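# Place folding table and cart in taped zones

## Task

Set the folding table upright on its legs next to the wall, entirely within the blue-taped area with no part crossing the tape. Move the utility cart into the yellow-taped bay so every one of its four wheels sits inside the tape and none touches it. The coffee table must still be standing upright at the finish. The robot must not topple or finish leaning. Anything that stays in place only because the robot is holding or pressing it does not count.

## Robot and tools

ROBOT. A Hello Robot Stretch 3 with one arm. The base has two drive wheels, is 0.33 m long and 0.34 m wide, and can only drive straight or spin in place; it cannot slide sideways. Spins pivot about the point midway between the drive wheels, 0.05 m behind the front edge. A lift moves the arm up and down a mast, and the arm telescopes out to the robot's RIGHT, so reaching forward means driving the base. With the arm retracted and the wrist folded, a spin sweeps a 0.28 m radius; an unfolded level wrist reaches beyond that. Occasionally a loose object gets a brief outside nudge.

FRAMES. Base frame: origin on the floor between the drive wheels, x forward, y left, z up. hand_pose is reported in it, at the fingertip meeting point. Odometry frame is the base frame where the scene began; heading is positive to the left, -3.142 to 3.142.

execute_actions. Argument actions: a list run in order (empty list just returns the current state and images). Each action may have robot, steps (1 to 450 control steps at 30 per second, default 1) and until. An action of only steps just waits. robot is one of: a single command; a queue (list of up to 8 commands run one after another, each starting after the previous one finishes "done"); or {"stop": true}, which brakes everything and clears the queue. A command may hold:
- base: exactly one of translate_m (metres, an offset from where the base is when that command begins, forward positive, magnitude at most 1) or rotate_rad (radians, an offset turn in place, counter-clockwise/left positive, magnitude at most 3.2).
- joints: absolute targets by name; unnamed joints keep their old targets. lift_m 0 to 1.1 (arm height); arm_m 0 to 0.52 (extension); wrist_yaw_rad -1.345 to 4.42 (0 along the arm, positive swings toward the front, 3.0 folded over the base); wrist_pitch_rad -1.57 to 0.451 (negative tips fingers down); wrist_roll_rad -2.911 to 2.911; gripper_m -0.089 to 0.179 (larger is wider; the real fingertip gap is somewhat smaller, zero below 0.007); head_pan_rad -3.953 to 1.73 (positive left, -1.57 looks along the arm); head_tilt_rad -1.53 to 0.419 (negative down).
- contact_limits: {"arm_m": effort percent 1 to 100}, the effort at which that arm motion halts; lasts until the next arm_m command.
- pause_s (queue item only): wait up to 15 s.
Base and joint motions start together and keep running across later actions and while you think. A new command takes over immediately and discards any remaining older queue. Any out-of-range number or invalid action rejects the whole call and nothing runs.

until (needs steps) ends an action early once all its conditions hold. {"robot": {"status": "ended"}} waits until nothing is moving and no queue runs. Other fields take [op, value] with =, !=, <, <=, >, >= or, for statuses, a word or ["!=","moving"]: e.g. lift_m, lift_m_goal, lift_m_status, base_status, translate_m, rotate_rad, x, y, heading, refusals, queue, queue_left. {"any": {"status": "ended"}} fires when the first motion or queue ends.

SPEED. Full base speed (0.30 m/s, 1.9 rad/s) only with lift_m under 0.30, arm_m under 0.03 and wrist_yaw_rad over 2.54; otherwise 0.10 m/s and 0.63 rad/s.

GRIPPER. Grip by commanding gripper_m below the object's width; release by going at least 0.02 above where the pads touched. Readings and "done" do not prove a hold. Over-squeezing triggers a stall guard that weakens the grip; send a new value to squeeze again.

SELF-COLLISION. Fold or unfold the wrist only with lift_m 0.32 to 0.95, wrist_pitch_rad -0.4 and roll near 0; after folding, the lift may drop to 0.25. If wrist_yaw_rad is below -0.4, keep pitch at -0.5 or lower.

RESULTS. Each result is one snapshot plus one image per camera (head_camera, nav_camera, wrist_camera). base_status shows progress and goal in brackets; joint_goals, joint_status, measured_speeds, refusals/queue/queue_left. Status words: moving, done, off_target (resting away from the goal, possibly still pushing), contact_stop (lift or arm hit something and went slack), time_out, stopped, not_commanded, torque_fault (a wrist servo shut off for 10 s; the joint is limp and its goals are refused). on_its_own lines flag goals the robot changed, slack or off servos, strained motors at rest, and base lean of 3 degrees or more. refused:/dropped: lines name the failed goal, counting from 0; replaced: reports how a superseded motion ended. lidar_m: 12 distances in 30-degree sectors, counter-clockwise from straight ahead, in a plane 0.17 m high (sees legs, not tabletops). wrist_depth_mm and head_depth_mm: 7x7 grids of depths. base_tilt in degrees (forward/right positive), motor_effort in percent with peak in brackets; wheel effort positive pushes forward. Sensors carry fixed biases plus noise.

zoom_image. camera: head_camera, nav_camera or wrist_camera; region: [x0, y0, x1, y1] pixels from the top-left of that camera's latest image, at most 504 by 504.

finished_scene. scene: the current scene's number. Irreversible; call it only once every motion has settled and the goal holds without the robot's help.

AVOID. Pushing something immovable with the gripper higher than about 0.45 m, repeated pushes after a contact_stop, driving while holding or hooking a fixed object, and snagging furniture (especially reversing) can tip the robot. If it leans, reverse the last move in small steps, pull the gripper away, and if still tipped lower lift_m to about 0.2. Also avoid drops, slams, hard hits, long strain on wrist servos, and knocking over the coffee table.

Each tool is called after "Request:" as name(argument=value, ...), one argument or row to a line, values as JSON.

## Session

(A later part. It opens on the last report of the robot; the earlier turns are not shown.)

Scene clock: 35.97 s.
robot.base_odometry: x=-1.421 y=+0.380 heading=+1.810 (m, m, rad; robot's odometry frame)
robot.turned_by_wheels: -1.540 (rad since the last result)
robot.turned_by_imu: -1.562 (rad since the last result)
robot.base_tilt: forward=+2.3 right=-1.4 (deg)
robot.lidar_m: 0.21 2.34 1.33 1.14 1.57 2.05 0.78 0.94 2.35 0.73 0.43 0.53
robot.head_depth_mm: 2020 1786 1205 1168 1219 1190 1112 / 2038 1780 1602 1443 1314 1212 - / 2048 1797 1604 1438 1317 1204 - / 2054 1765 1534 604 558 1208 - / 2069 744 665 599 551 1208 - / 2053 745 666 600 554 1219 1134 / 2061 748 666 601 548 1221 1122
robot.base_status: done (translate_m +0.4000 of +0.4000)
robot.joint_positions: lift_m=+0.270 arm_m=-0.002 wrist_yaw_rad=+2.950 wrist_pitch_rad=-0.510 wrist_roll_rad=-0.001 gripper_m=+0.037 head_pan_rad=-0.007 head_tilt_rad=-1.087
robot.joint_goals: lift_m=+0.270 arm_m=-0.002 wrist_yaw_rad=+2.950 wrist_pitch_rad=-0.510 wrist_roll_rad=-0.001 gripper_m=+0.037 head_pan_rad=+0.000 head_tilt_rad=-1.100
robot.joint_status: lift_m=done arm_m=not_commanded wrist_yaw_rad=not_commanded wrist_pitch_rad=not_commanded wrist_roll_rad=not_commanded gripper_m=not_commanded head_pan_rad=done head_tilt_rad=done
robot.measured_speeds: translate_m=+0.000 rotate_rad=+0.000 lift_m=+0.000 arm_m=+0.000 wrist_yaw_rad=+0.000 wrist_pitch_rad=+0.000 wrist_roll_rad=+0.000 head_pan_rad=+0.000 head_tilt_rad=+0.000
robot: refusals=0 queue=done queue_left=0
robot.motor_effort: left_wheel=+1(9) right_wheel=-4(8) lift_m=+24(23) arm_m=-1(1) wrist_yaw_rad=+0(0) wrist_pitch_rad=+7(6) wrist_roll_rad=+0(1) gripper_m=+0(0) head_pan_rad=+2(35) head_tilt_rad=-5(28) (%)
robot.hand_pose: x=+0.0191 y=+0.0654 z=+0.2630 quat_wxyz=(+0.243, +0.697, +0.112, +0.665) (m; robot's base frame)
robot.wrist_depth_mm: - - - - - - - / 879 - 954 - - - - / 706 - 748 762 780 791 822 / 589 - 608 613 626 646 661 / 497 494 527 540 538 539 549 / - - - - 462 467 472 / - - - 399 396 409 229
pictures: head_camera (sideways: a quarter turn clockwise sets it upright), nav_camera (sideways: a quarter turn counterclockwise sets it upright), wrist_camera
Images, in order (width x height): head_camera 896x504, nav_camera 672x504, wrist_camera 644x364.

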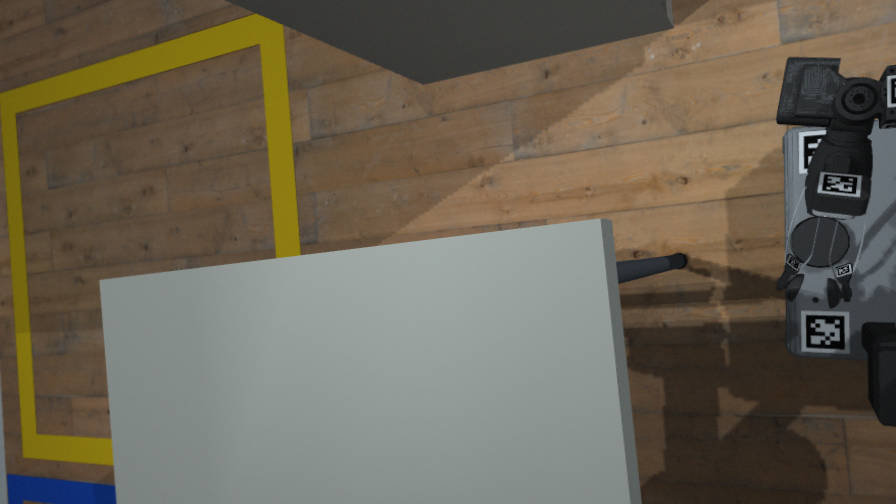

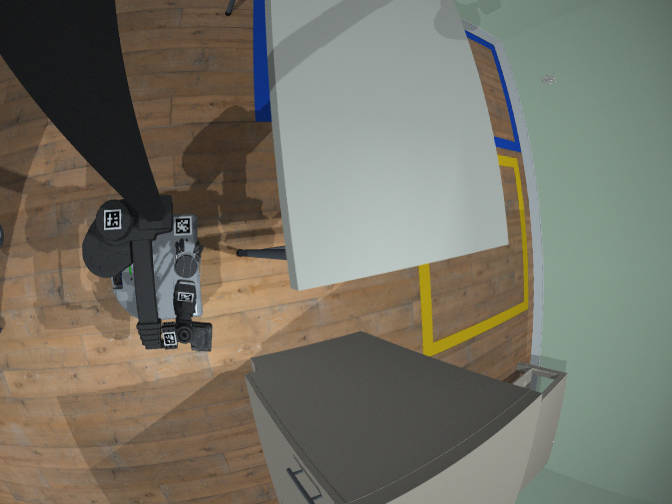

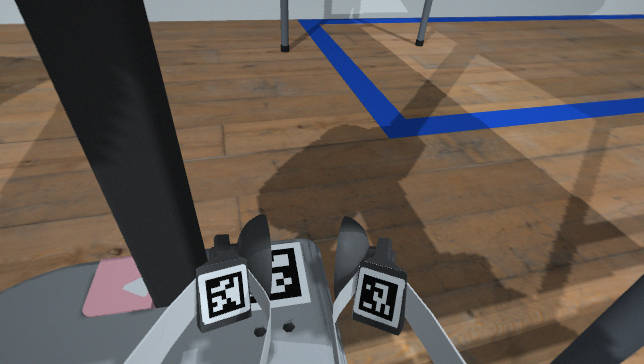

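Request:
execute_actions(
  actions=[
    {"robot":[{"joints":{"lift_m":0.32}},{"base":{"translate_m":0.55}}],"steps":450,"until":{"robot":{"status":"ended"}}},
  ],
)

Scene clock: 43.77 s.
robot.base_odometry: x=-1.552 y=+0.914 heading=+1.810 (m, m, rad; robot's odometry frame)
robot.turned_by_wheels: +0.000 (rad since the last result)
robot.turned_by_imu: +0.004 (rad since the last result)
robot.base_tilt: forward=+2.2 right=-1.3 (deg)
robot.lidar_m: 1.79 1.83 1.67 1.25 1.61 2.10 1.32 3.00 0.39 0.37 0.37 1.49
robot.head_depth_mm: 1902 1788 1592 1445 1307 1175 1098 / 1887 1792 1599 1442 1312 1204 - / 1884 1802 1601 1451 1309 1208 - / 1849 1808 1609 1446 1315 505 472 / 1847 1800 1617 1451 545 501 468 / 1826 1811 1567 599 545 501 464 / 1824 1812 667 601 547 501 464
robot.base_status: done (translate_m +0.5500 of +0.5500)
robot.joint_positions: lift_m=+0.320 arm_m=-0.002 wrist_yaw_rad=+2.950 wrist_pitch_rad=-0.510 wrist_roll_rad=-0.001 gripper_m=+0.037 head_pan_rad=-0.007 head_tilt_rad=-1.088
robot.joint_goals: lift_m=+0.320 arm_m=-0.002 wrist_yaw_rad=+2.950 wrist_pitch_rad=-0.510 wrist_roll_rad=-0.001 gripper_m=+0.037 head_pan_rad=+0.000 head_tilt_rad=-1.100
robot.joint_status: lift_m=done arm_m=not_commanded wrist_yaw_rad=not_commanded wrist_pitch_rad=not_commanded wrist_roll_rad=not_commanded gripper_m=not_commanded head_pan_rad=done head_tilt_rad=done
robot.measured_speeds: translate_m=+0.000 rotate_rad=+0.000 lift_m=+0.000 arm_m=+0.000 wrist_yaw_rad=+0.000 wrist_pitch_rad=+0.000 wrist_roll_rad=+0.000 head_pan_rad=+0.000 head_tilt_rad=+0.000
robot: refusals=0 queue=done queue_left=0
robot.motor_effort: left_wheel=+3(9) right_wheel=-1(6) lift_m=+43(46) arm_m=-1(1) wrist_yaw_rad=+0(0) wrist_pitch_rad=+6(6) wrist_roll_rad=+0(0) gripper_m=+0(1) head_pan_rad=+3(2) head_tilt_rad=-5(5) (%)
robot.hand_pose: x=+0.0191 y=+0.0654 z=+0.3123 quat_wxyz=(+0.243, +0.697, +0.112, +0.665) (m; robot's base frame)
robot.wrist_depth_mm: - - - - - 72 - / - - - - - 78 - / 785 - 829 862 832 86 925 / 652 - 678 685 659 99 202 / 556 553 596 584 118 156 586 / 484 505 - - 125 508 535 / - - - 442 164 457 465
pictures: head_camera (sideways: a quarter turn clockwise sets it upright), nav_camera (sideways: a quarter turn counterclockwise sets it upright), wrist_camera
Images, in order (width x height): head_camera 896x504, nav_camera 672x504, wrist_camera 644x364.

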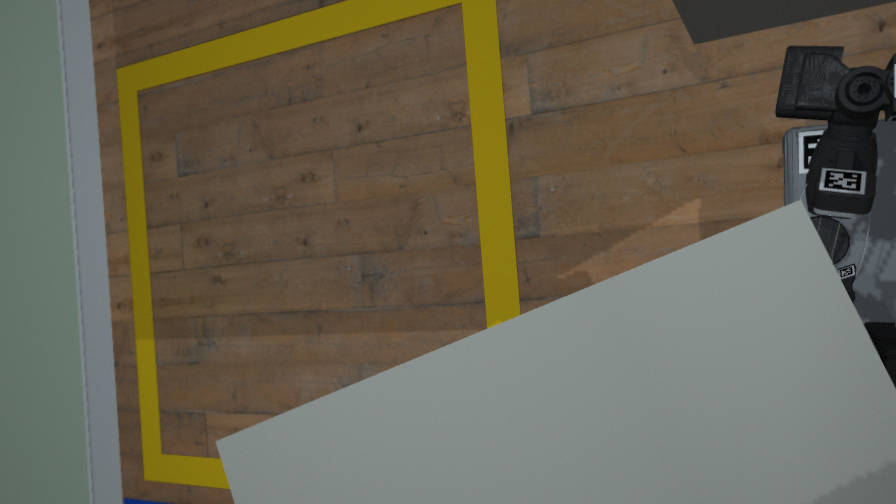

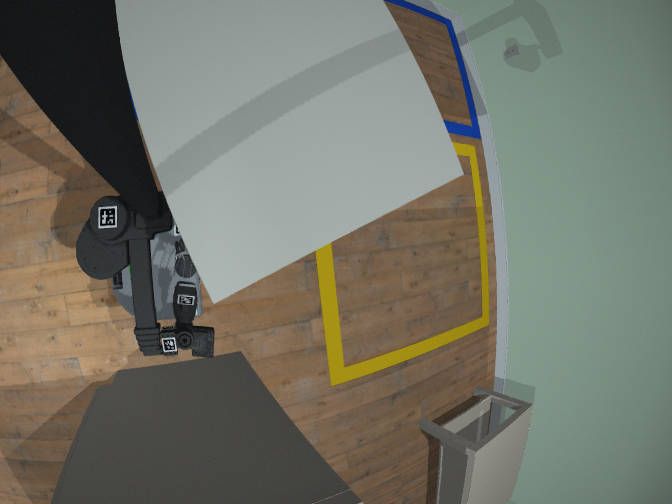

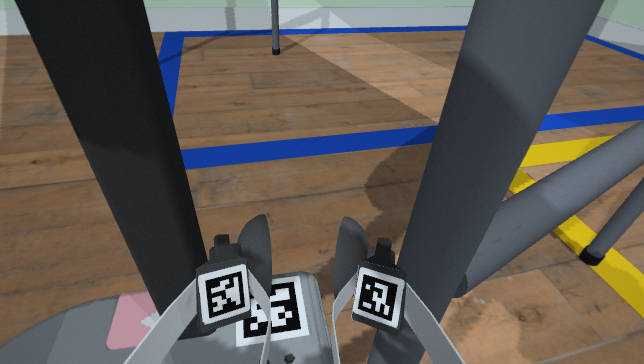

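Request:
execute_actions(
  actions=[
    {"robot":[{"base":{"rotate_rad":0.45}},{"base":{"translate_m":0.35}},{"base":{"rotate_rad":0.3}},{"base":{"translate_m":0.3}}],"steps":450,"until":{"robot":{"status":"ended"}}},
  ],
)

Scene clock: 55.60 s.
robot.base_odometry: x=-2.025 y=+1.350 heading=+2.560 (m, m, rad; robot's odometry frame)
robot.turned_by_wheels: +0.750 (rad since the last result)
robot.turned_by_imu: +0.769 (rad since the last result)
robot.base_tilt: forward=+2.2 right=-1.4 (deg)
robot.lidar_m: 0.56 1.26 1.22 1.08 2.16 1.86 0.85 0.79 1.46 1.52 1.24 1.23
robot.head_depth_mm: 1299 1496 1601 1440 1311 1207 1104 / 1388 1641 1600 1449 1312 1208 - / 1501 1731 1598 1448 1266 505 471 / 1636 1769 671 597 544 500 468 / 1765 1803 665 598 545 500 468 / 1612 1747 665 600 546 502 469 / 1449 1592 666 599 547 502 469
robot.base_status: done (translate_m +0.3000 of +0.3000)
robot.joint_positions: lift_m=+0.320 arm_m=-0.002 wrist_yaw_rad=+2.950 wrist_pitch_rad=-0.510 wrist_roll_rad=-0.001 gripper_m=+0.037 head_pan_rad=-0.007 head_tilt_rad=-1.088
robot.joint_goals: lift_m=+0.320 arm_m=-0.002 wrist_yaw_rad=+2.950 wrist_pitch_rad=-0.510 wrist_roll_rad=-0.001 gripper_m=+0.037 head_pan_rad=+0.000 head_tilt_rad=-1.100
robot.joint_status: lift_m=done arm_m=not_commanded wrist_yaw_rad=not_commanded wrist_pitch_rad=not_commanded wrist_roll_rad=not_commanded gripper_m=not_commanded head_pan_rad=done head_tilt_rad=done
robot.measured_speeds: translate_m=+0.000 rotate_rad=+0.000 lift_m=+0.000 arm_m=+0.000 wrist_yaw_rad=+0.000 wrist_pitch_rad=+0.000 wrist_roll_rad=+0.000 head_pan_rad=+0.000 head_tilt_rad=+0.000
robot: refusals=0 queue=done queue_left=0
robot.motor_effort: left_wheel=-1(5) right_wheel=+6(13) lift_m=+43(43) arm_m=-1(1) wrist_yaw_rad=+0(0) wrist_pitch_rad=+6(7) wrist_roll_rad=+0(0) gripper_m=+0(1) head_pan_rad=+2(2) head_tilt_rad=-5(5) (%)
robot.hand_pose: x=+0.0191 y=+0.0653 z=+0.3122 quat_wxyz=(+0.243, +0.697, +0.112, +0.665) (m; robot's base frame)
robot.wrist_depth_mm: - - - - - - 955 / - - - - - - - / 788 - 846 860 863 889 927 / 654 - 691 706 709 730 707 / 556 554 597 590 605 609 55 / 488 503 - - 514 519 55 / - - - 451 448 81 56
pictures: head_camera (sideways: a quarter turn clockwise sets it upright), nav_camera (sideways: a quarter turn counterclockwise sets it upright), wrist_camera
Images, in order (width x height): head_camera 896x504, nav_camera 672x504, wrist_camera 644x364.

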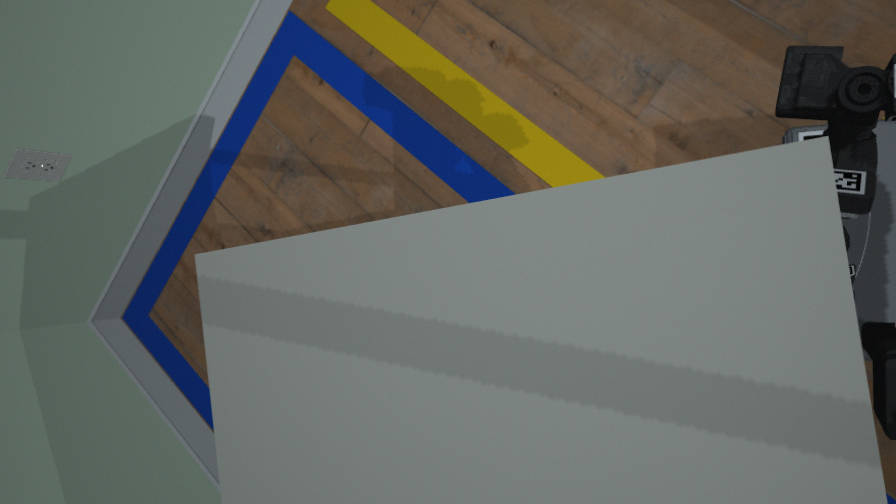

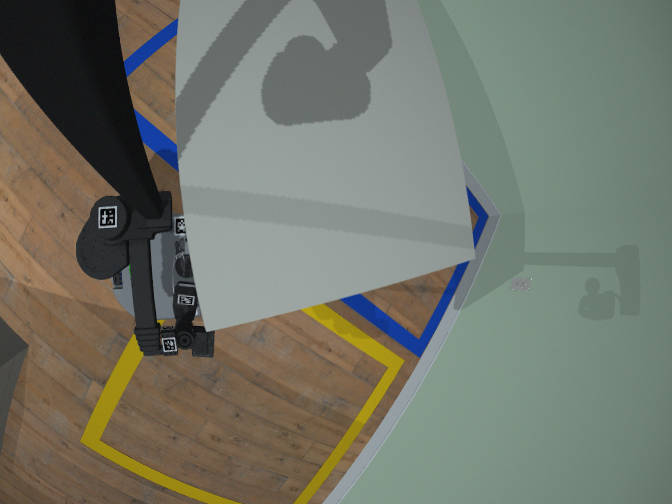

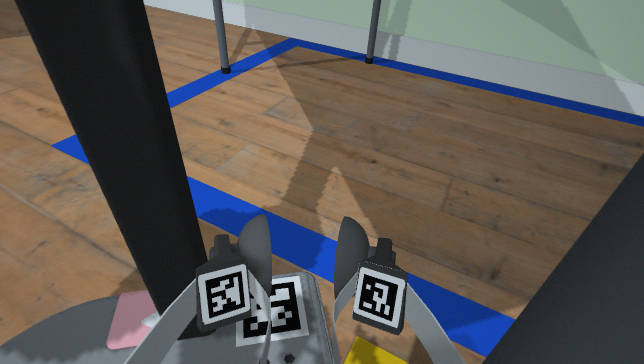

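Request:
execute_actions(
  actions=[
    {"robot":[{"base":{"rotate_rad":0.3}},{"base":{"translate_m":0.25}},{"base":{"rotate_rad":0.25},"joints":{"head_pan_rad":0.5}},{"base":{"translate_m":0.15}}],"steps":450,"until":{"robot":{"status":"ended"}}},
  ],
)

Scene clock: 65.70 s.
robot.base_odometry: x=-2.415 y=+1.424 heading=+3.109 (m, m, rad; robot's odometry frame)
robot.turned_by_wheels: +0.549 (rad since the last result)
robot.turned_by_imu: +0.560 (rad since the last result)
robot.base_tilt: forward=+2.2 right=-1.3 (deg)
robot.lidar_m: 0.57 0.90 1.00 0.97 2.26 1.25 1.19 1.75 1.27 1.05 1.05 1.10
robot.head_depth_mm: 874 995 657 594 540 497 461 / 887 982 660 595 542 498 461 / 901 740 660 597 544 498 462 / 920 743 662 597 543 500 470 / 931 742 663 598 544 500 478 / 924 746 665 600 547 507 - / 900 747 666 601 547 520 1150
robot.base_status: done (translate_m +0.1500 of +0.1500)
robot.joint_positions: lift_m=+0.320 arm_m=-0.002 wrist_yaw_rad=+2.941 wrist_pitch_rad=-0.510 wrist_roll_rad=-0.001 gripper_m=+0.037 head_pan_rad=+0.493 head_tilt_rad=-1.088
robot.joint_goals: lift_m=+0.320 arm_m=-0.002 wrist_yaw_rad=+2.941 wrist_pitch_rad=-0.510 wrist_roll_rad=-0.001 gripper_m=+0.037 head_pan_rad=+0.500 head_tilt_rad=-1.100
robot.joint_status: lift_m=done arm_m=not_commanded wrist_yaw_rad=not_commanded wrist_pitch_rad=not_commanded wrist_roll_rad=not_commanded gripper_m=not_commanded head_pan_rad=done head_tilt_rad=done
robot.measured_speeds: translate_m=+0.000 rotate_rad=+0.000 lift_m=+0.000 arm_m=+0.000 wrist_yaw_rad=+0.000 wrist_pitch_rad=+0.000 wrist_roll_rad=+0.000 head_pan_rad=+0.000 head_tilt_rad=+0.000
robot: refusals=0 queue=done queue_left=0
robot.motor_effort: left_wheel=-2(4) right_wheel=+11(28) lift_m=+42(43) arm_m=-6(6) wrist_yaw_rad=+7(18) wrist_pitch_rad=+7(7) wrist_roll_rad=+1(1) gripper_m=-1(1) head_pan_rad=+3(30) head_tilt_rad=-5(5) (%)
robot.hand_pose: x=+0.0210 y=+0.0647 z=+0.3123 quat_wxyz=(+0.246, +0.698, +0.109, +0.664) (m; robot's base frame)
robot.wrist_depth_mm: - - - - - 897 726 / - - - - - 944 762 / 784 - 830 855 886 884 784 / 645 - 687 692 710 728 730 / 556 551 598 581 598 606 620 / 488 496 - 520 519 524 526 / - - - 451 445 458 465
pictures: head_camera (sideways: a quarter turn clockwise sets it upright), nav_camera (sideways: a quarter turn counterclockwise sets it upright), wrist_camera
Images, in order (width x height): head_camera 896x504, nav_camera 672x504, wrist_camera 644x364.

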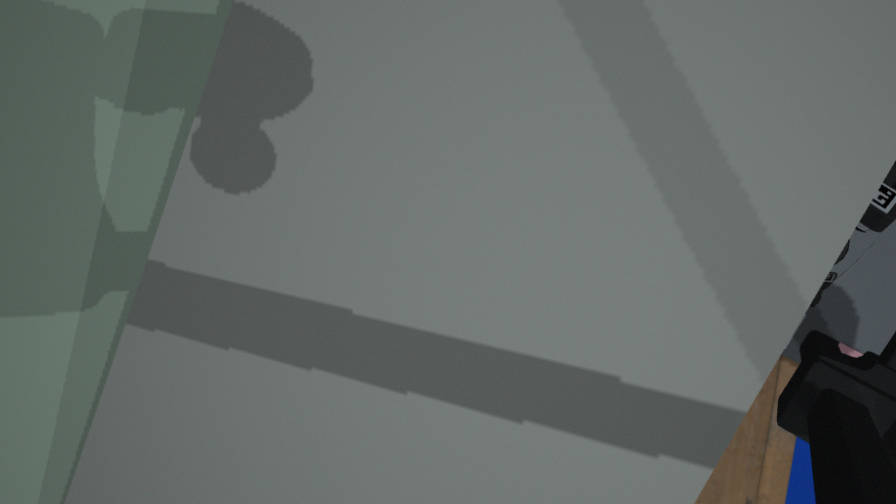

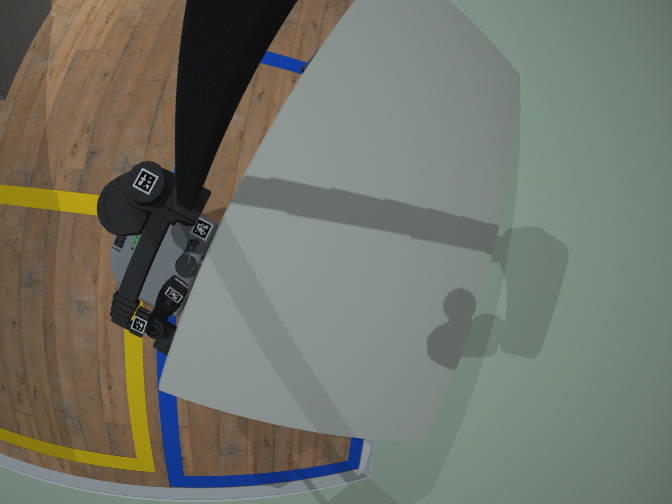

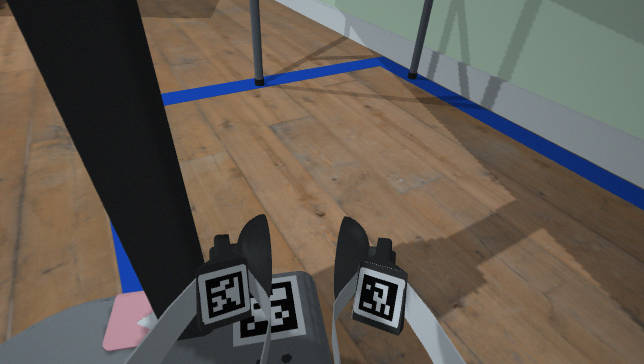

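Request:
execute_actions(
  actions=[
    {"robot":[{"base":{"translate_m":-0.35},"joints":{"head_pan_rad":0,"lift_m":0.28}},{"base":{"rotate_rad":-0.885}},{"base":{"translate_m":0.28}},{"base":{"rotate_rad":1.16},"joints":{"lift_m":0.32}}],"steps":450,"until":{"robot":{"status":"ended"}}},
  ],
)

Scene clock: 76.70 s.
robot.base_odometry: x=-2.235 y=+1.635 heading=-2.899 (m, m, rad; robot's odometry frame)
robot.turned_by_wheels: +0.275 (rad since the last result)
robot.turned_by_imu: +0.284 (rad since the last result)
robot.base_tilt: forward=+2.2 right=-1.4 (deg)
robot.lidar_m: 0.24 1.16 1.21 2.20 1.21 1.09 1.50 1.36 0.94 0.90 0.92 1.20
robot.head_depth_mm: 1180 1439 1594 1442 1314 1203 1103 / 1142 1389 1598 1446 1312 1208 - / 1111 739 672 1391 1319 1208 - / 1077 744 662 598 564 1209 - / 1073 746 663 599 1267 1208 - / 847 743 664 599 1291 1217 1129 / 852 749 667 600 1307 1218 1124
robot.base_status: done (rotate_rad +1.1599 of +1.1600)
robot.joint_positions: lift_m=+0.320 arm_m=-0.002 wrist_yaw_rad=+2.948 wrist_pitch_rad=-0.510 wrist_roll_rad=-0.001 gripper_m=+0.037 head_pan_rad=+0.007 head_tilt_rad=-1.088
robot.joint_goals: lift_m=+0.320 arm_m=-0.002 wrist_yaw_rad=+2.948 wrist_pitch_rad=-0.510 wrist_roll_rad=-0.001 gripper_m=+0.037 head_pan_rad=+0.000 head_tilt_rad=-1.100
robot.joint_status: lift_m=done arm_m=not_commanded wrist_yaw_rad=not_commanded wrist_pitch_rad=not_commanded wrist_roll_rad=not_commanded gripper_m=not_commanded head_pan_rad=done head_tilt_rad=done
robot.measured_speeds: translate_m=+0.000 rotate_rad=+0.000 lift_m=+0.000 arm_m=+0.000 wrist_yaw_rad=+0.000 wrist_pitch_rad=+0.000 wrist_roll_rad=+0.000 head_pan_rad=+0.000 head_tilt_rad=+0.000
robot: refusals=0 queue=done queue_left=0
robot.motor_effort: left_wheel=-2(7) right_wheel=+2(11) lift_m=+43(46) arm_m=-5(6) wrist_yaw_rad=+2(7) wrist_pitch_rad=+7(7) wrist_roll_rad=+0(1) gripper_m=+1(0) head_pan_rad=-3(29) head_tilt_rad=-5(5) (%)
robot.hand_pose: x=+0.0194 y=+0.0650 z=+0.3121 quat_wxyz=(+0.244, +0.698, +0.112, +0.664) (m; robot's base frame)
robot.wrist_depth_mm: - - - - - - - / - - - - - - - / 776 - 821 854 871 892 926 / 652 - 677 694 702 738 731 / 555 545 597 595 603 607 613 / 486 502 - - 515 524 534 / - - - 446 445 459 469
pictures: head_camera (sideways: a quarter turn clockwise sets it upright), nav_camera (sideways: a quarter turn counterclockwise sets it upright), wrist_camera
Images, in order (width x height): head_camera 896x504, nav_camera 672x504, wrist_camera 644x364.

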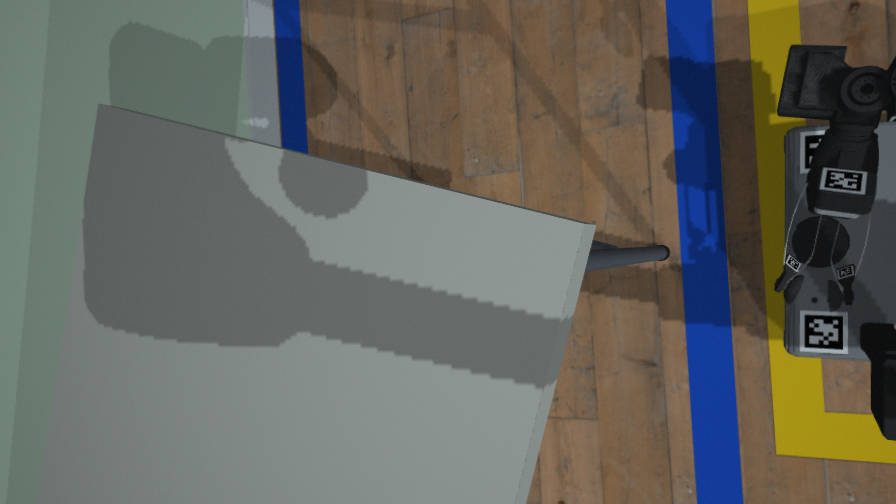

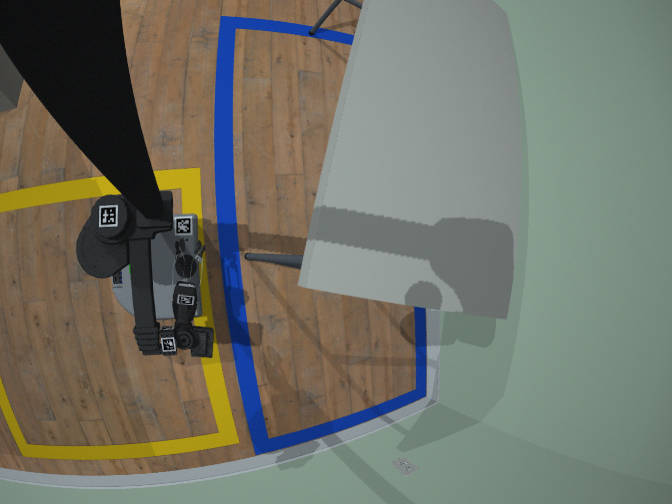

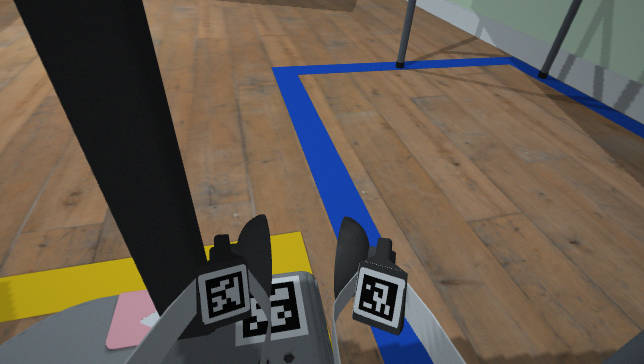

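Request:
execute_actions(
  actions=[
    {"robot":[{"base":{"translate_m":-0.1},"joints":{"lift_m":0.28}},{"base":{"rotate_rad":1.40}},{"base":{"translate_m":1.0}},{"base":{"translate_m":0.43}},{"base":{"rotate_rad":-1.40}},{"base":{"translate_m":0.47}},{"base":{"rotate_rad":-1.76},"joints":{"lift_m":0.32}}],"steps":450,"until":{"robot":{"status":"ended"}}},
    {"steps":450,"until":{"robot":{"status":"ended"}}},
  ],
)

Scene clock: 99.53 s.
robot.base_odometry: x=-2.492 y=+0.120 heading=+1.624 (m, m, rad; robot's odometry frame)
robot.turned_by_wheels: -1.760 (rad since the last result)
robot.turned_by_imu: -1.778 (rad since the last result)
robot.base_tilt: forward=+2.2 right=-1.4 (deg)
robot.lidar_m: 0.31 0.87 0.51 0.45 0.45 0.52 0.93 1.40 1.21 3.30 1.50 2.60
robot.head_depth_mm: 2036 1794 1591 1431 1307 1200 1102 / 2042 1801 1599 1448 1314 1206 - / 857 753 671 623 1314 1211 - / 844 740 662 605 1305 1208 - / 847 745 663 606 1296 1216 - / 846 747 665 611 1309 1206 1129 / 851 750 667 618 1308 1213 1123
robot.base_status: done (rotate_rad -1.7599 of -1.7600)
robot.joint_positions: lift_m=+0.320 arm_m=-0.002 wrist_yaw_rad=+2.949 wrist_pitch_rad=-0.510 wrist_roll_rad=-0.001 gripper_m=+0.037 head_pan_rad=+0.006 head_tilt_rad=-1.088
robot.joint_goals: lift_m=+0.320 arm_m=-0.002 wrist_yaw_rad=+2.949 wrist_pitch_rad=-0.510 wrist_roll_rad=-0.001 gripper_m=+0.037 head_pan_rad=+0.000 head_tilt_rad=-1.100
robot.joint_status: lift_m=done arm_m=not_commanded wrist_yaw_rad=not_commanded wrist_pitch_rad=not_commanded wrist_roll_rad=not_commanded gripper_m=not_commanded head_pan_rad=done head_tilt_rad=done
robot.measured_speeds: translate_m=+0.000 rotate_rad=+0.000 lift_m=+0.000 arm_m=+0.000 wrist_yaw_rad=+0.000 wrist_pitch_rad=+0.000 wrist_roll_rad=+0.000 head_pan_rad=+0.000 head_tilt_rad=+0.000
robot: refusals=0 queue=done queue_left=0
robot.motor_effort: left_wheel=+2(8) right_wheel=-4(10) lift_m=+44(46) arm_m=-4(5) wrist_yaw_rad=+1(1) wrist_pitch_rad=+6(7) wrist_roll_rad=+0(1) gripper_m=+0(0) head_pan_rad=-3(2) head_tilt_rad=-5(5) (%)
robot.hand_pose: x=+0.0194 y=+0.0650 z=+0.3121 quat_wxyz=(+0.244, +0.697, +0.112, +0.664) (m; robot's base frame)
robot.wrist_depth_mm: - 415 451 501 574 556 778 / 394 - 488 547 622 744 382 / 428 - 533 613 691 828 928 / 472 - 574 647 707 730 744 / 502 529 596 595 598 606 628 / 485 499 - - 520 523 530 / - - - 449 446 457 464
pictures: head_camera (sideways: a quarter turn clockwise sets it upright), nav_camera (sideways: a quarter turn counterclockwise sets it upright), wrist_camera
Images, in order (width x height): head_camera 896x504, nav_camera 672x504, wrist_camera 644x364.

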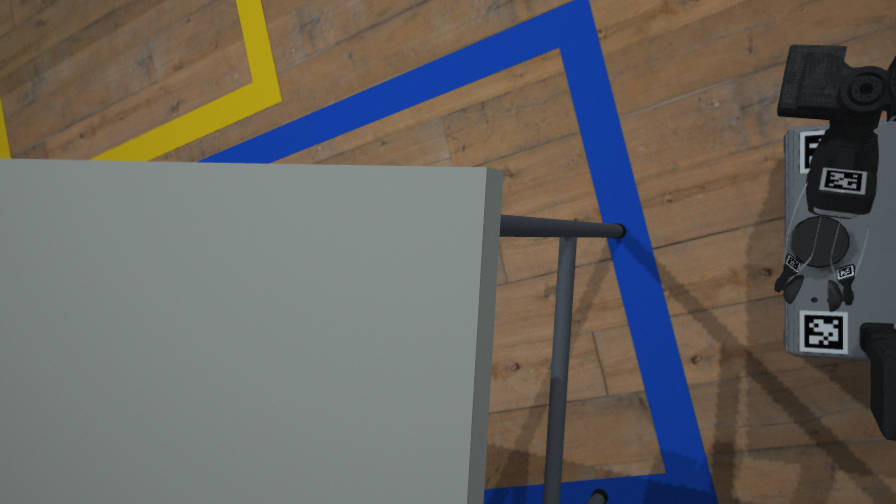

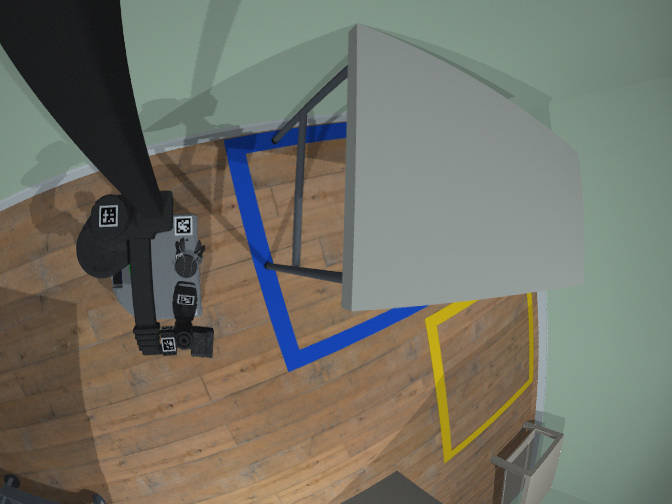

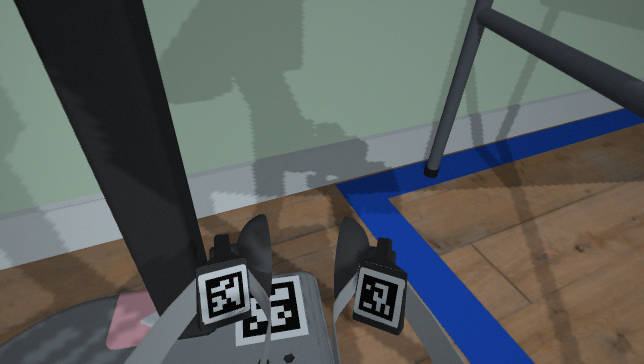

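Request:
execute_actions(
  actions=[
    {"robot":{"base":{"translate_m":0.72}},"steps":450,"until":{"robot":{"status":"ended"}}},
    {"robot":{"base":{"translate_m":-0.3},"joints":{"lift_m":0.28}},"steps":450,"until":{"robot":{"status":"ended"}}},
  ],
)

Scene clock: 110.87 s.
robot.base_odometry: x=-2.514 y=+0.539 heading=+1.624 (m, m, rad; robot's odometry frame)
robot.turned_by_wheels: +0.000 (rad since the last result)
robot.turned_by_imu: +0.004 (rad since the last result)
robot.base_tilt: forward=+2.2 right=-1.4 (deg)
robot.lidar_m: 0.35 1.06 0.57 0.55 0.55 0.64 1.14 1.49 1.46 1.39 1.39 2.13
robot.head_depth_mm: 2005 1795 1588 1443 1313 1205 1111 / 1998 1796 1605 1438 1308 1206 - / 1943 1757 1533 1386 1312 1206 - / 842 740 661 623 1287 1209 - / 847 746 661 619 1299 1212 - / 849 745 665 616 1309 1215 1133 / 850 747 666 618 1307 1222 1125
robot.base_status: done (translate_m -0.3000 of -0.3000)
robot.joint_positions: lift_m=+0.280 arm_m=-0.002 wrist_yaw_rad=+2.952 wrist_pitch_rad=-0.514 wrist_roll_rad=-0.001 gripper_m=+0.037 head_pan_rad=+0.006 head_tilt_rad=-1.089
robot.joint_goals: lift_m=+0.280 arm_m=-0.002 wrist_yaw_rad=+2.952 wrist_pitch_rad=-0.514 wrist_roll_rad=-0.001 gripper_m=+0.037 head_pan_rad=+0.000 head_tilt_rad=-1.100
robot.joint_status: lift_m=done arm_m=not_commanded wrist_yaw_rad=not_commanded wrist_pitch_rad=not_commanded wrist_roll_rad=not_commanded gripper_m=not_commanded head_pan_rad=done head_tilt_rad=done
robot.measured_speeds: translate_m=+0.000 rotate_rad=+0.000 lift_m=+0.000 arm_m=+0.000 wrist_yaw_rad=+0.000 wrist_pitch_rad=+0.000 wrist_roll_rad=+0.000 head_pan_rad=+0.000 head_tilt_rad=+0.000
robot: refusals=0 queue=done queue_left=0
robot.motor_effort: left_wheel=+1(11) right_wheel=-3(15) lift_m=+23(43) arm_m=-4(5) wrist_yaw_rad=-2(15) wrist_pitch_rad=+8(11) wrist_roll_rad=+0(0) gripper_m=-1(6) head_pan_rad=-4(4) head_tilt_rad=-5(5) (%)
robot.hand_pose: x=+0.0186 y=+0.0647 z=+0.2722 quat_wxyz=(+0.244, +0.697, +0.114, +0.664) (m; robot's base frame)
robot.wrist_depth_mm: - 507 549 598 670 772 357 / 471 - 592 669 736 876 - / 521 - 634 718 771 824 834 / 559 - 619 629 648 665 678 / 500 507 544 548 544 558 563 / 465 - - - 474 480 479 / - - - 408 404 419 422
pictures: head_camera (sideways: a quarter turn clockwise sets it upright), nav_camera (sideways: a quarter turn counterclockwise sets it upright), wrist_camera
Images, in order (width x height): head_camera 896x504, nav_camera 672x504, wrist_camera 644x364.

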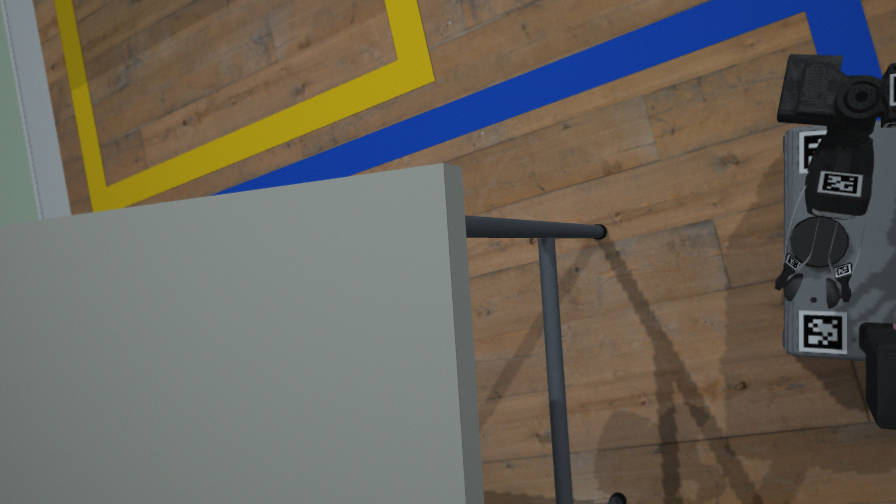

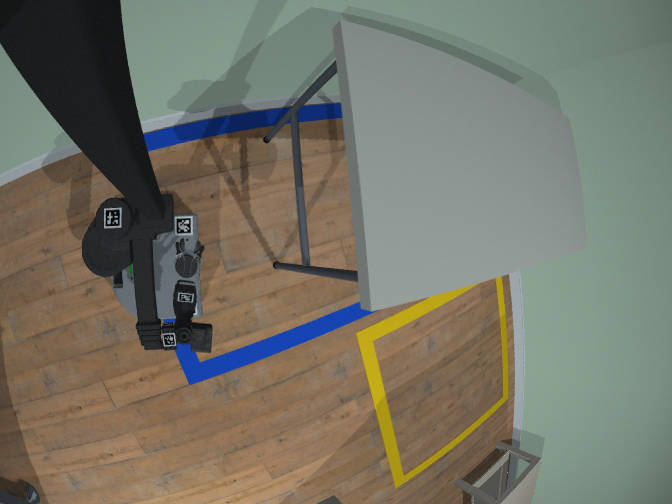

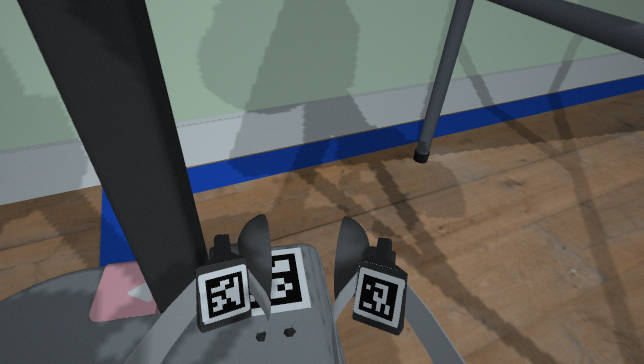

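Request:
execute_actions(
  actions=[
    {"robot":[{"base":{"rotate_rad":-0.25},"joints":{"lift_m":0.305}},{"base":{"translate_m":0.44}},{"base":{"translate_m":-0.3},"joints":{"lift_m":0.28}},{"base":{"rotate_rad":0.47},"joints":{"head_tilt_rad":-0.9}}],"steps":450,"until":{"robot":{"status":"ended"}}},
  ],
)

Scene clock: 122.07 s.
robot.base_odometry: x=-2.487 y=+0.676 heading=+1.844 (m, m, rad; robot's odometry frame)
robot.turned_by_wheels: +0.220 (rad since the last result)
robot.turned_by_imu: +0.227 (rad since the last result)
robot.base_tilt: forward=+2.2 right=-1.3 (deg)
robot.lidar_m: 0.36 0.89 0.55 0.61 0.63 0.85 2.23 1.53 1.38 1.32 2.23 0.35
robot.head_depth_mm: 1644 1902 1904 1631 1427 1256 1128 / 1572 1777 835 694 614 1260 1133 / 1218 968 798 679 616 1223 1135 / 1228 970 800 683 617 1243 1138 / 1221 972 801 684 618 1244 1138 / 1235 977 806 687 631 1248 1137 / 1525 976 808 685 633 1233 1139
robot.base_status: done (rotate_rad +0.4699 of +0.4700)
robot.joint_positions: lift_m=+0.280 arm_m=-0.002 wrist_yaw_rad=+2.952 wrist_pitch_rad=-0.513 wrist_roll_rad=-0.001 gripper_m=+0.037 head_pan_rad=+0.006 head_tilt_rad=-0.902
robot.joint_goals: lift_m=+0.280 arm_m=-0.002 wrist_yaw_rad=+2.952 wrist_pitch_rad=-0.513 wrist_roll_rad=-0.001 gripper_m=+0.037 head_pan_rad=+0.000 head_tilt_rad=-0.900
robot.joint_status: lift_m=done arm_m=not_commanded wrist_yaw_rad=not_commanded wrist_pitch_rad=not_commanded wrist_roll_rad=not_commanded gripper_m=not_commanded head_pan_rad=done head_tilt_rad=done
robot.measured_speeds: translate_m=+0.000 rotate_rad=+0.000 lift_m=+0.000 arm_m=+0.000 wrist_yaw_rad=+0.000 wrist_pitch_rad=+0.000 wrist_roll_rad=+0.000 head_pan_rad=+0.000 head_tilt_rad=+0.000
robot: refusals=0 queue=done queue_left=0
robot.motor_effort: left_wheel=-2(17) right_wheel=+2(13) lift_m=+24(46) arm_m=-4(4) wrist_yaw_rad=-2(9) wrist_pitch_rad=+8(12) wrist_roll_rad=+1(0) gripper_m=+0(4) head_pan_rad=-3(3) head_tilt_rad=+0(13) (%)
robot.hand_pose: x=+0.0186 y=+0.0647 z=+0.2722 quat_wxyz=(+0.244, +0.697, +0.114, +0.664) (m; robot's base frame)
robot.wrist_depth_mm: - 569 595 625 656 682 706 / 579 - 642 691 729 775 818 / 634 - 691 731 766 787 831 / 592 - 617 627 646 657 671 / 500 501 546 547 540 561 563 / 460 - - - 469 472 481 / - - - 410 403 418 424
pictures: head_camera (sideways: a quarter turn clockwise sets it upright), nav_camera (sideways: a quarter turn counterclockwise sets it upright), wrist_camera
Images, in order (width x height): head_camera 896x504, nav_camera 672x504, wrist_camera 644x364.

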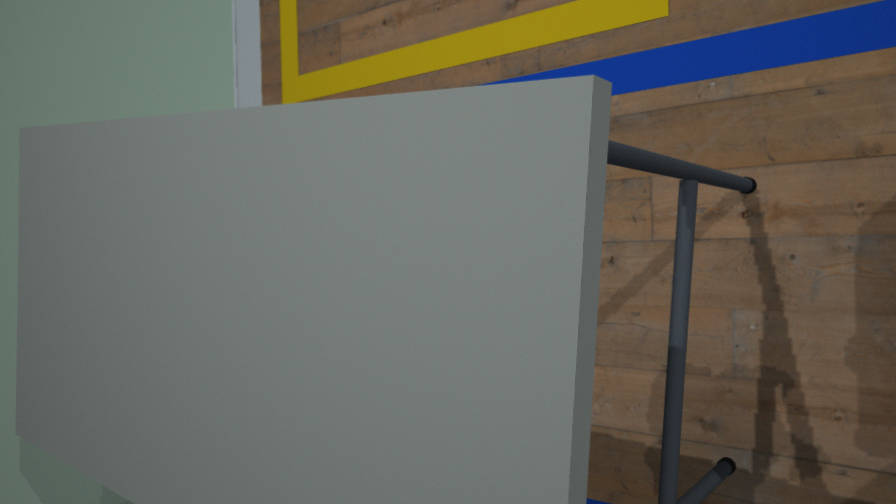

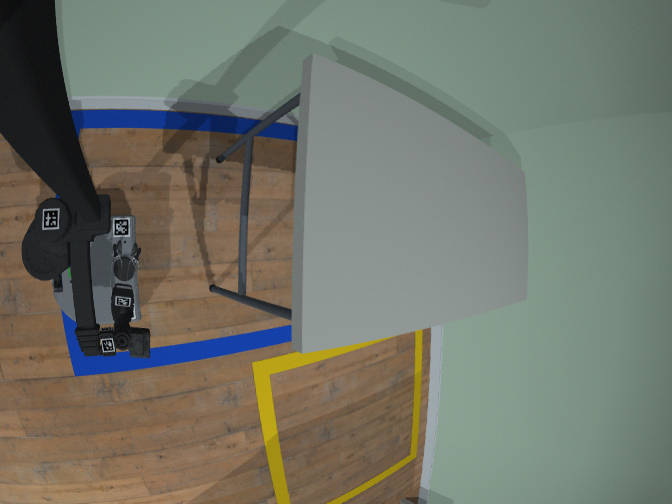

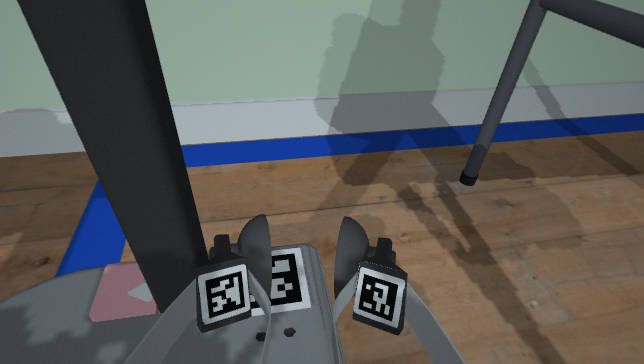

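Request:
execute_actions(
  actions=[
    {"robot":[{"base":{"translate_m":-0.3}},{"base":{"rotate_rad":-2.3},"joints":{"head_tilt_rad":-0.85}}],"steps":450,"until":{"robot":{"status":"ended"}}},
  ],
)

Scene clock: 128.13 s.
robot.base_odometry: x=-2.406 y=+0.388 heading=-0.456 (m, m, rad; robot's odometry frame)
robot.turned_by_wheels: -2.300 (rad since the last result)
robot.turned_by_imu: -2.337 (rad since the last result)
robot.base_tilt: forward=+2.2 right=-1.3 (deg)
robot.lidar_m: 1.28 1.33 1.34 2.31 2.03 0.79 0.69 0.61 0.61 0.71 1.30 1.33
robot.head_depth_mm: 1368 1586 1865 1710 1468 1278 1140 / 1284 1539 1794 1706 1464 1286 1145 / 3078 1830 1952 1712 1456 1282 1145 / 3398 2572 2038 1716 1476 1286 1147 / 3415 2550 2061 1716 1470 1287 1151 / 3295 2588 2054 1720 1473 1292 1148 / 3094 2591 2073 1731 1478 1294 1154
robot.base_status: done (rotate_rad -2.2999 of -2.3000)
robot.joint_positions: lift_m=+0.280 arm_m=-0.002 wrist_yaw_rad=+2.952 wrist_pitch_rad=-0.513 wrist_roll_rad=-0.001 gripper_m=+0.037 head_pan_rad=+0.006 head_tilt_rad=-0.852
robot.joint_goals: lift_m=+0.280 arm_m=-0.002 wrist_yaw_rad=+2.952 wrist_pitch_rad=-0.513 wrist_roll_rad=-0.001 gripper_m=+0.037 head_pan_rad=+0.000 head_tilt_rad=-0.850
robot.joint_status: lift_m=done arm_m=not_commanded wrist_yaw_rad=not_commanded wrist_pitch_rad=not_commanded wrist_roll_rad=not_commanded gripper_m=not_commanded head_pan_rad=done head_tilt_rad=done
robot.measured_speeds: translate_m=+0.000 rotate_rad=+0.000 lift_m=+0.000 arm_m=+0.000 wrist_yaw_rad=+0.000 wrist_pitch_rad=+0.000 wrist_roll_rad=+0.000 head_pan_rad=+0.000 head_tilt_rad=+0.000
robot: refusals=0 queue=done queue_left=0
robot.motor_effort: left_wheel=+1(8) right_wheel=-4(9) lift_m=+23(23) arm_m=-5(5) wrist_yaw_rad=-1(1) wrist_pitch_rad=+8(8) wrist_roll_rad=+0(0) gripper_m=+0(1) head_pan_rad=-3(3) head_tilt_rad=+0(6) (%)
robot.hand_pose: x=+0.0186 y=+0.0647 z=+0.2722 quat_wxyz=(+0.244, +0.697, +0.114, +0.664) (m; robot's base frame)
robot.wrist_depth_mm: - - - - - - - / 849 - 969 - - - - / 681 - 764 773 788 807 833 / 587 - 619 623 647 661 674 / 502 505 549 539 549 550 564 / 458 - - - 470 472 483 / - - - 408 407 420 424
pictures: head_camera (sideways: a quarter turn clockwise sets it upright), nav_camera (sideways: a quarter turn counterclockwise sets it upright), wrist_camera
Images, in order (width x height): head_camera 896x504, nav_camera 672x504, wrist_camera 644x364.

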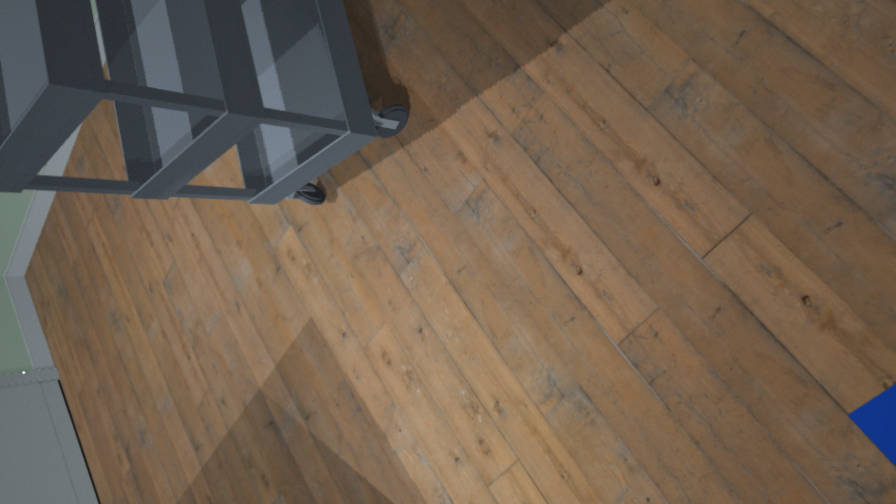

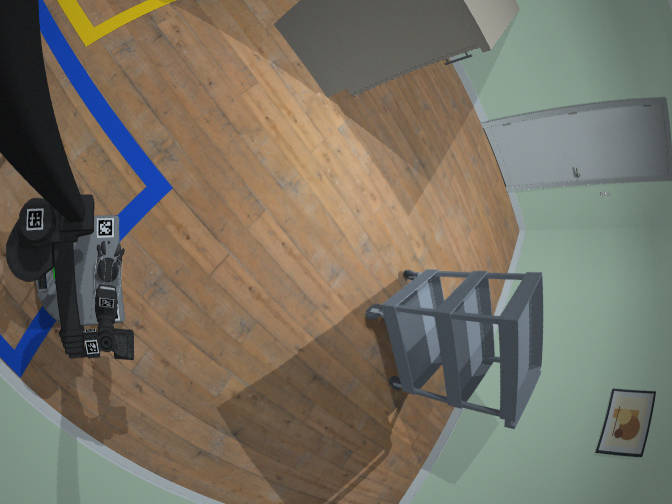

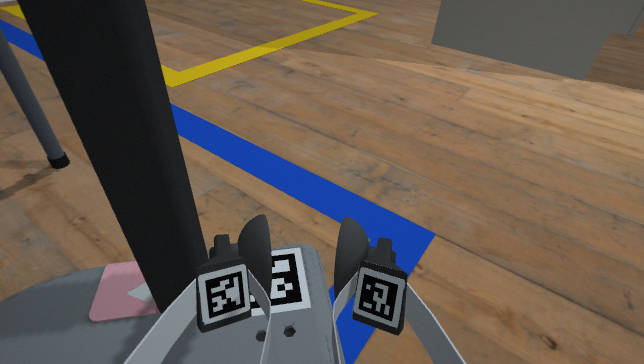

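Request:
execute_actions(
  actions=[
    {"robot":[{"base":{"rotate_rad":-0.72}},{"base":{"translate_m":1.0},"joints":{"head_pan_rad":1.2,"head_tilt_rad":-1.0}},{"base":{"translate_m":0.6}}],"steps":450,"until":{"robot":{"status":"ended"}}},
  ],
)

Scene clock: 139.70 s.
robot.base_odometry: x=-1.790 y=-1.089 heading=-1.176 (m, m, rad; robot's odometry frame)
robot.turned_by_wheels: -0.720 (rad since the last result)
robot.turned_by_imu: -0.722 (rad since the last result)
robot.base_tilt: forward=+2.2 right=-1.4 (deg)
robot.lidar_m: 1.12 1.20 0.47 0.32 0.43 1.87 2.16 1.00 0.78 0.77 0.83 1.13
robot.head_depth_mm: 1962 1972 1747 1521 1358 1226 1116 / 2312 2040 1744 1533 1361 1230 1121 / 2414 2034 1749 1537 1370 1231 1121 / 2429 700 974 1489 1353 1231 1151 / 2462 762 653 546 843 1198 - / 2454 767 660 574 887 1216 - / 2455 770 661 601 892 1239 -
robot.base_status: done (translate_m +0.6000 of +0.6000)
robot.joint_positions: lift_m=+0.280 arm_m=-0.002 wrist_yaw_rad=+2.952 wrist_pitch_rad=-0.513 wrist_roll_rad=-0.001 gripper_m=+0.037 head_pan_rad=+1.193 head_tilt_rad=-0.988
robot.joint_goals: lift_m=+0.280 arm_m=-0.002 wrist_yaw_rad=+2.952 wrist_pitch_rad=-0.513 wrist_roll_rad=-0.001 gripper_m=+0.037 head_pan_rad=+1.200 head_tilt_rad=-1.000
robot.joint_status: lift_m=done arm_m=not_commanded wrist_yaw_rad=not_commanded wrist_pitch_rad=not_commanded wrist_roll_rad=not_commanded gripper_m=not_commanded head_pan_rad=done head_tilt_rad=done
robot.measured_speeds: translate_m=+0.000 rotate_rad=+0.000 lift_m=+0.000 arm_m=+0.000 wrist_yaw_rad=+0.000 wrist_pitch_rad=+0.000 wrist_roll_rad=+0.000 head_pan_rad=+0.000 head_tilt_rad=+0.000
robot: refusals=0 queue=done queue_left=0
robot.motor_effort: left_wheel=+0(6) right_wheel=-3(8) lift_m=+23(23) arm_m=-5(5) wrist_yaw_rad=-1(1) wrist_pitch_rad=+8(8) wrist_roll_rad=+0(1) gripper_m=+0(0) head_pan_rad=+3(34) head_tilt_rad=-4(15) (%)
robot.hand_pose: x=+0.0186 y=+0.0647 z=+0.2722 quat_wxyz=(+0.244, +0.697, +0.114, +0.664) (m; robot's base frame)
robot.wrist_depth_mm: - 838 807 751 - - - / 523 - 613 543 - - - / 667 - 449 573 794 803 843 / 596 - 621 548 646 650 672 / 507 506 540 532 547 551 558 / 467 - - - 464 474 481 / - - - 408 406 417 424
pictures: head_camera (sideways: a quarter turn clockwise sets it upright), nav_camera (sideways: a quarter turn counterclockwise sets it upright), wrist_camera
Images, in order (width x height): head_camera 896x504, nav_camera 672x504, wrist_camera 644x364.

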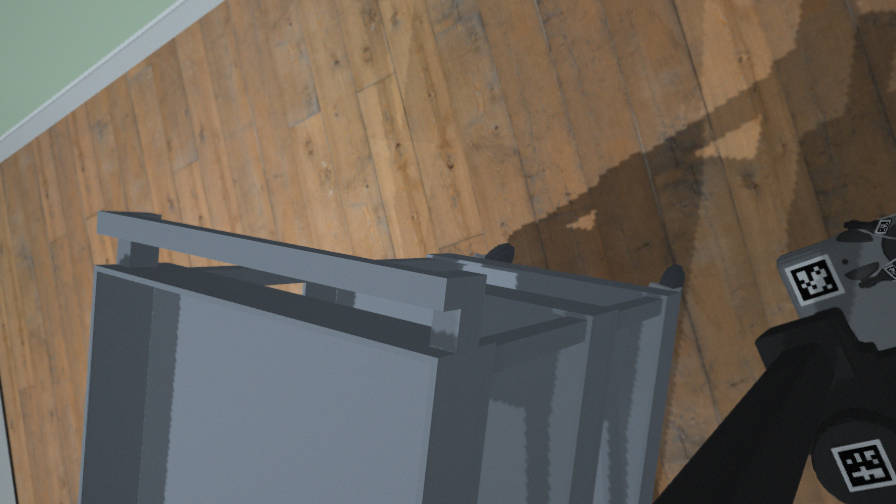

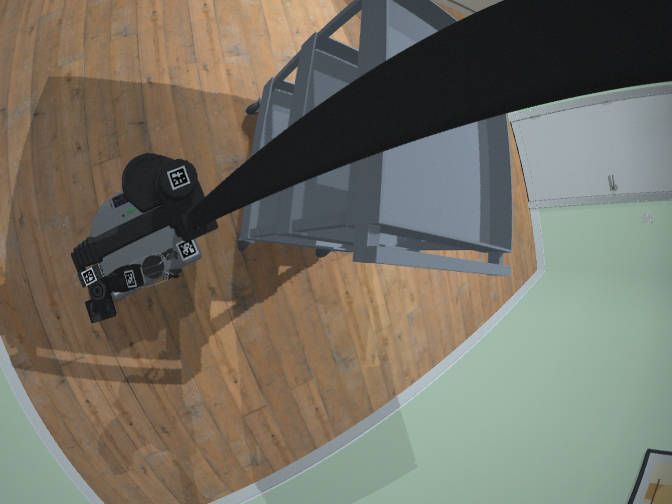

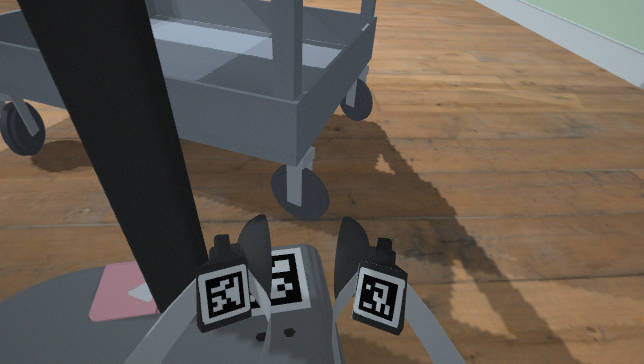

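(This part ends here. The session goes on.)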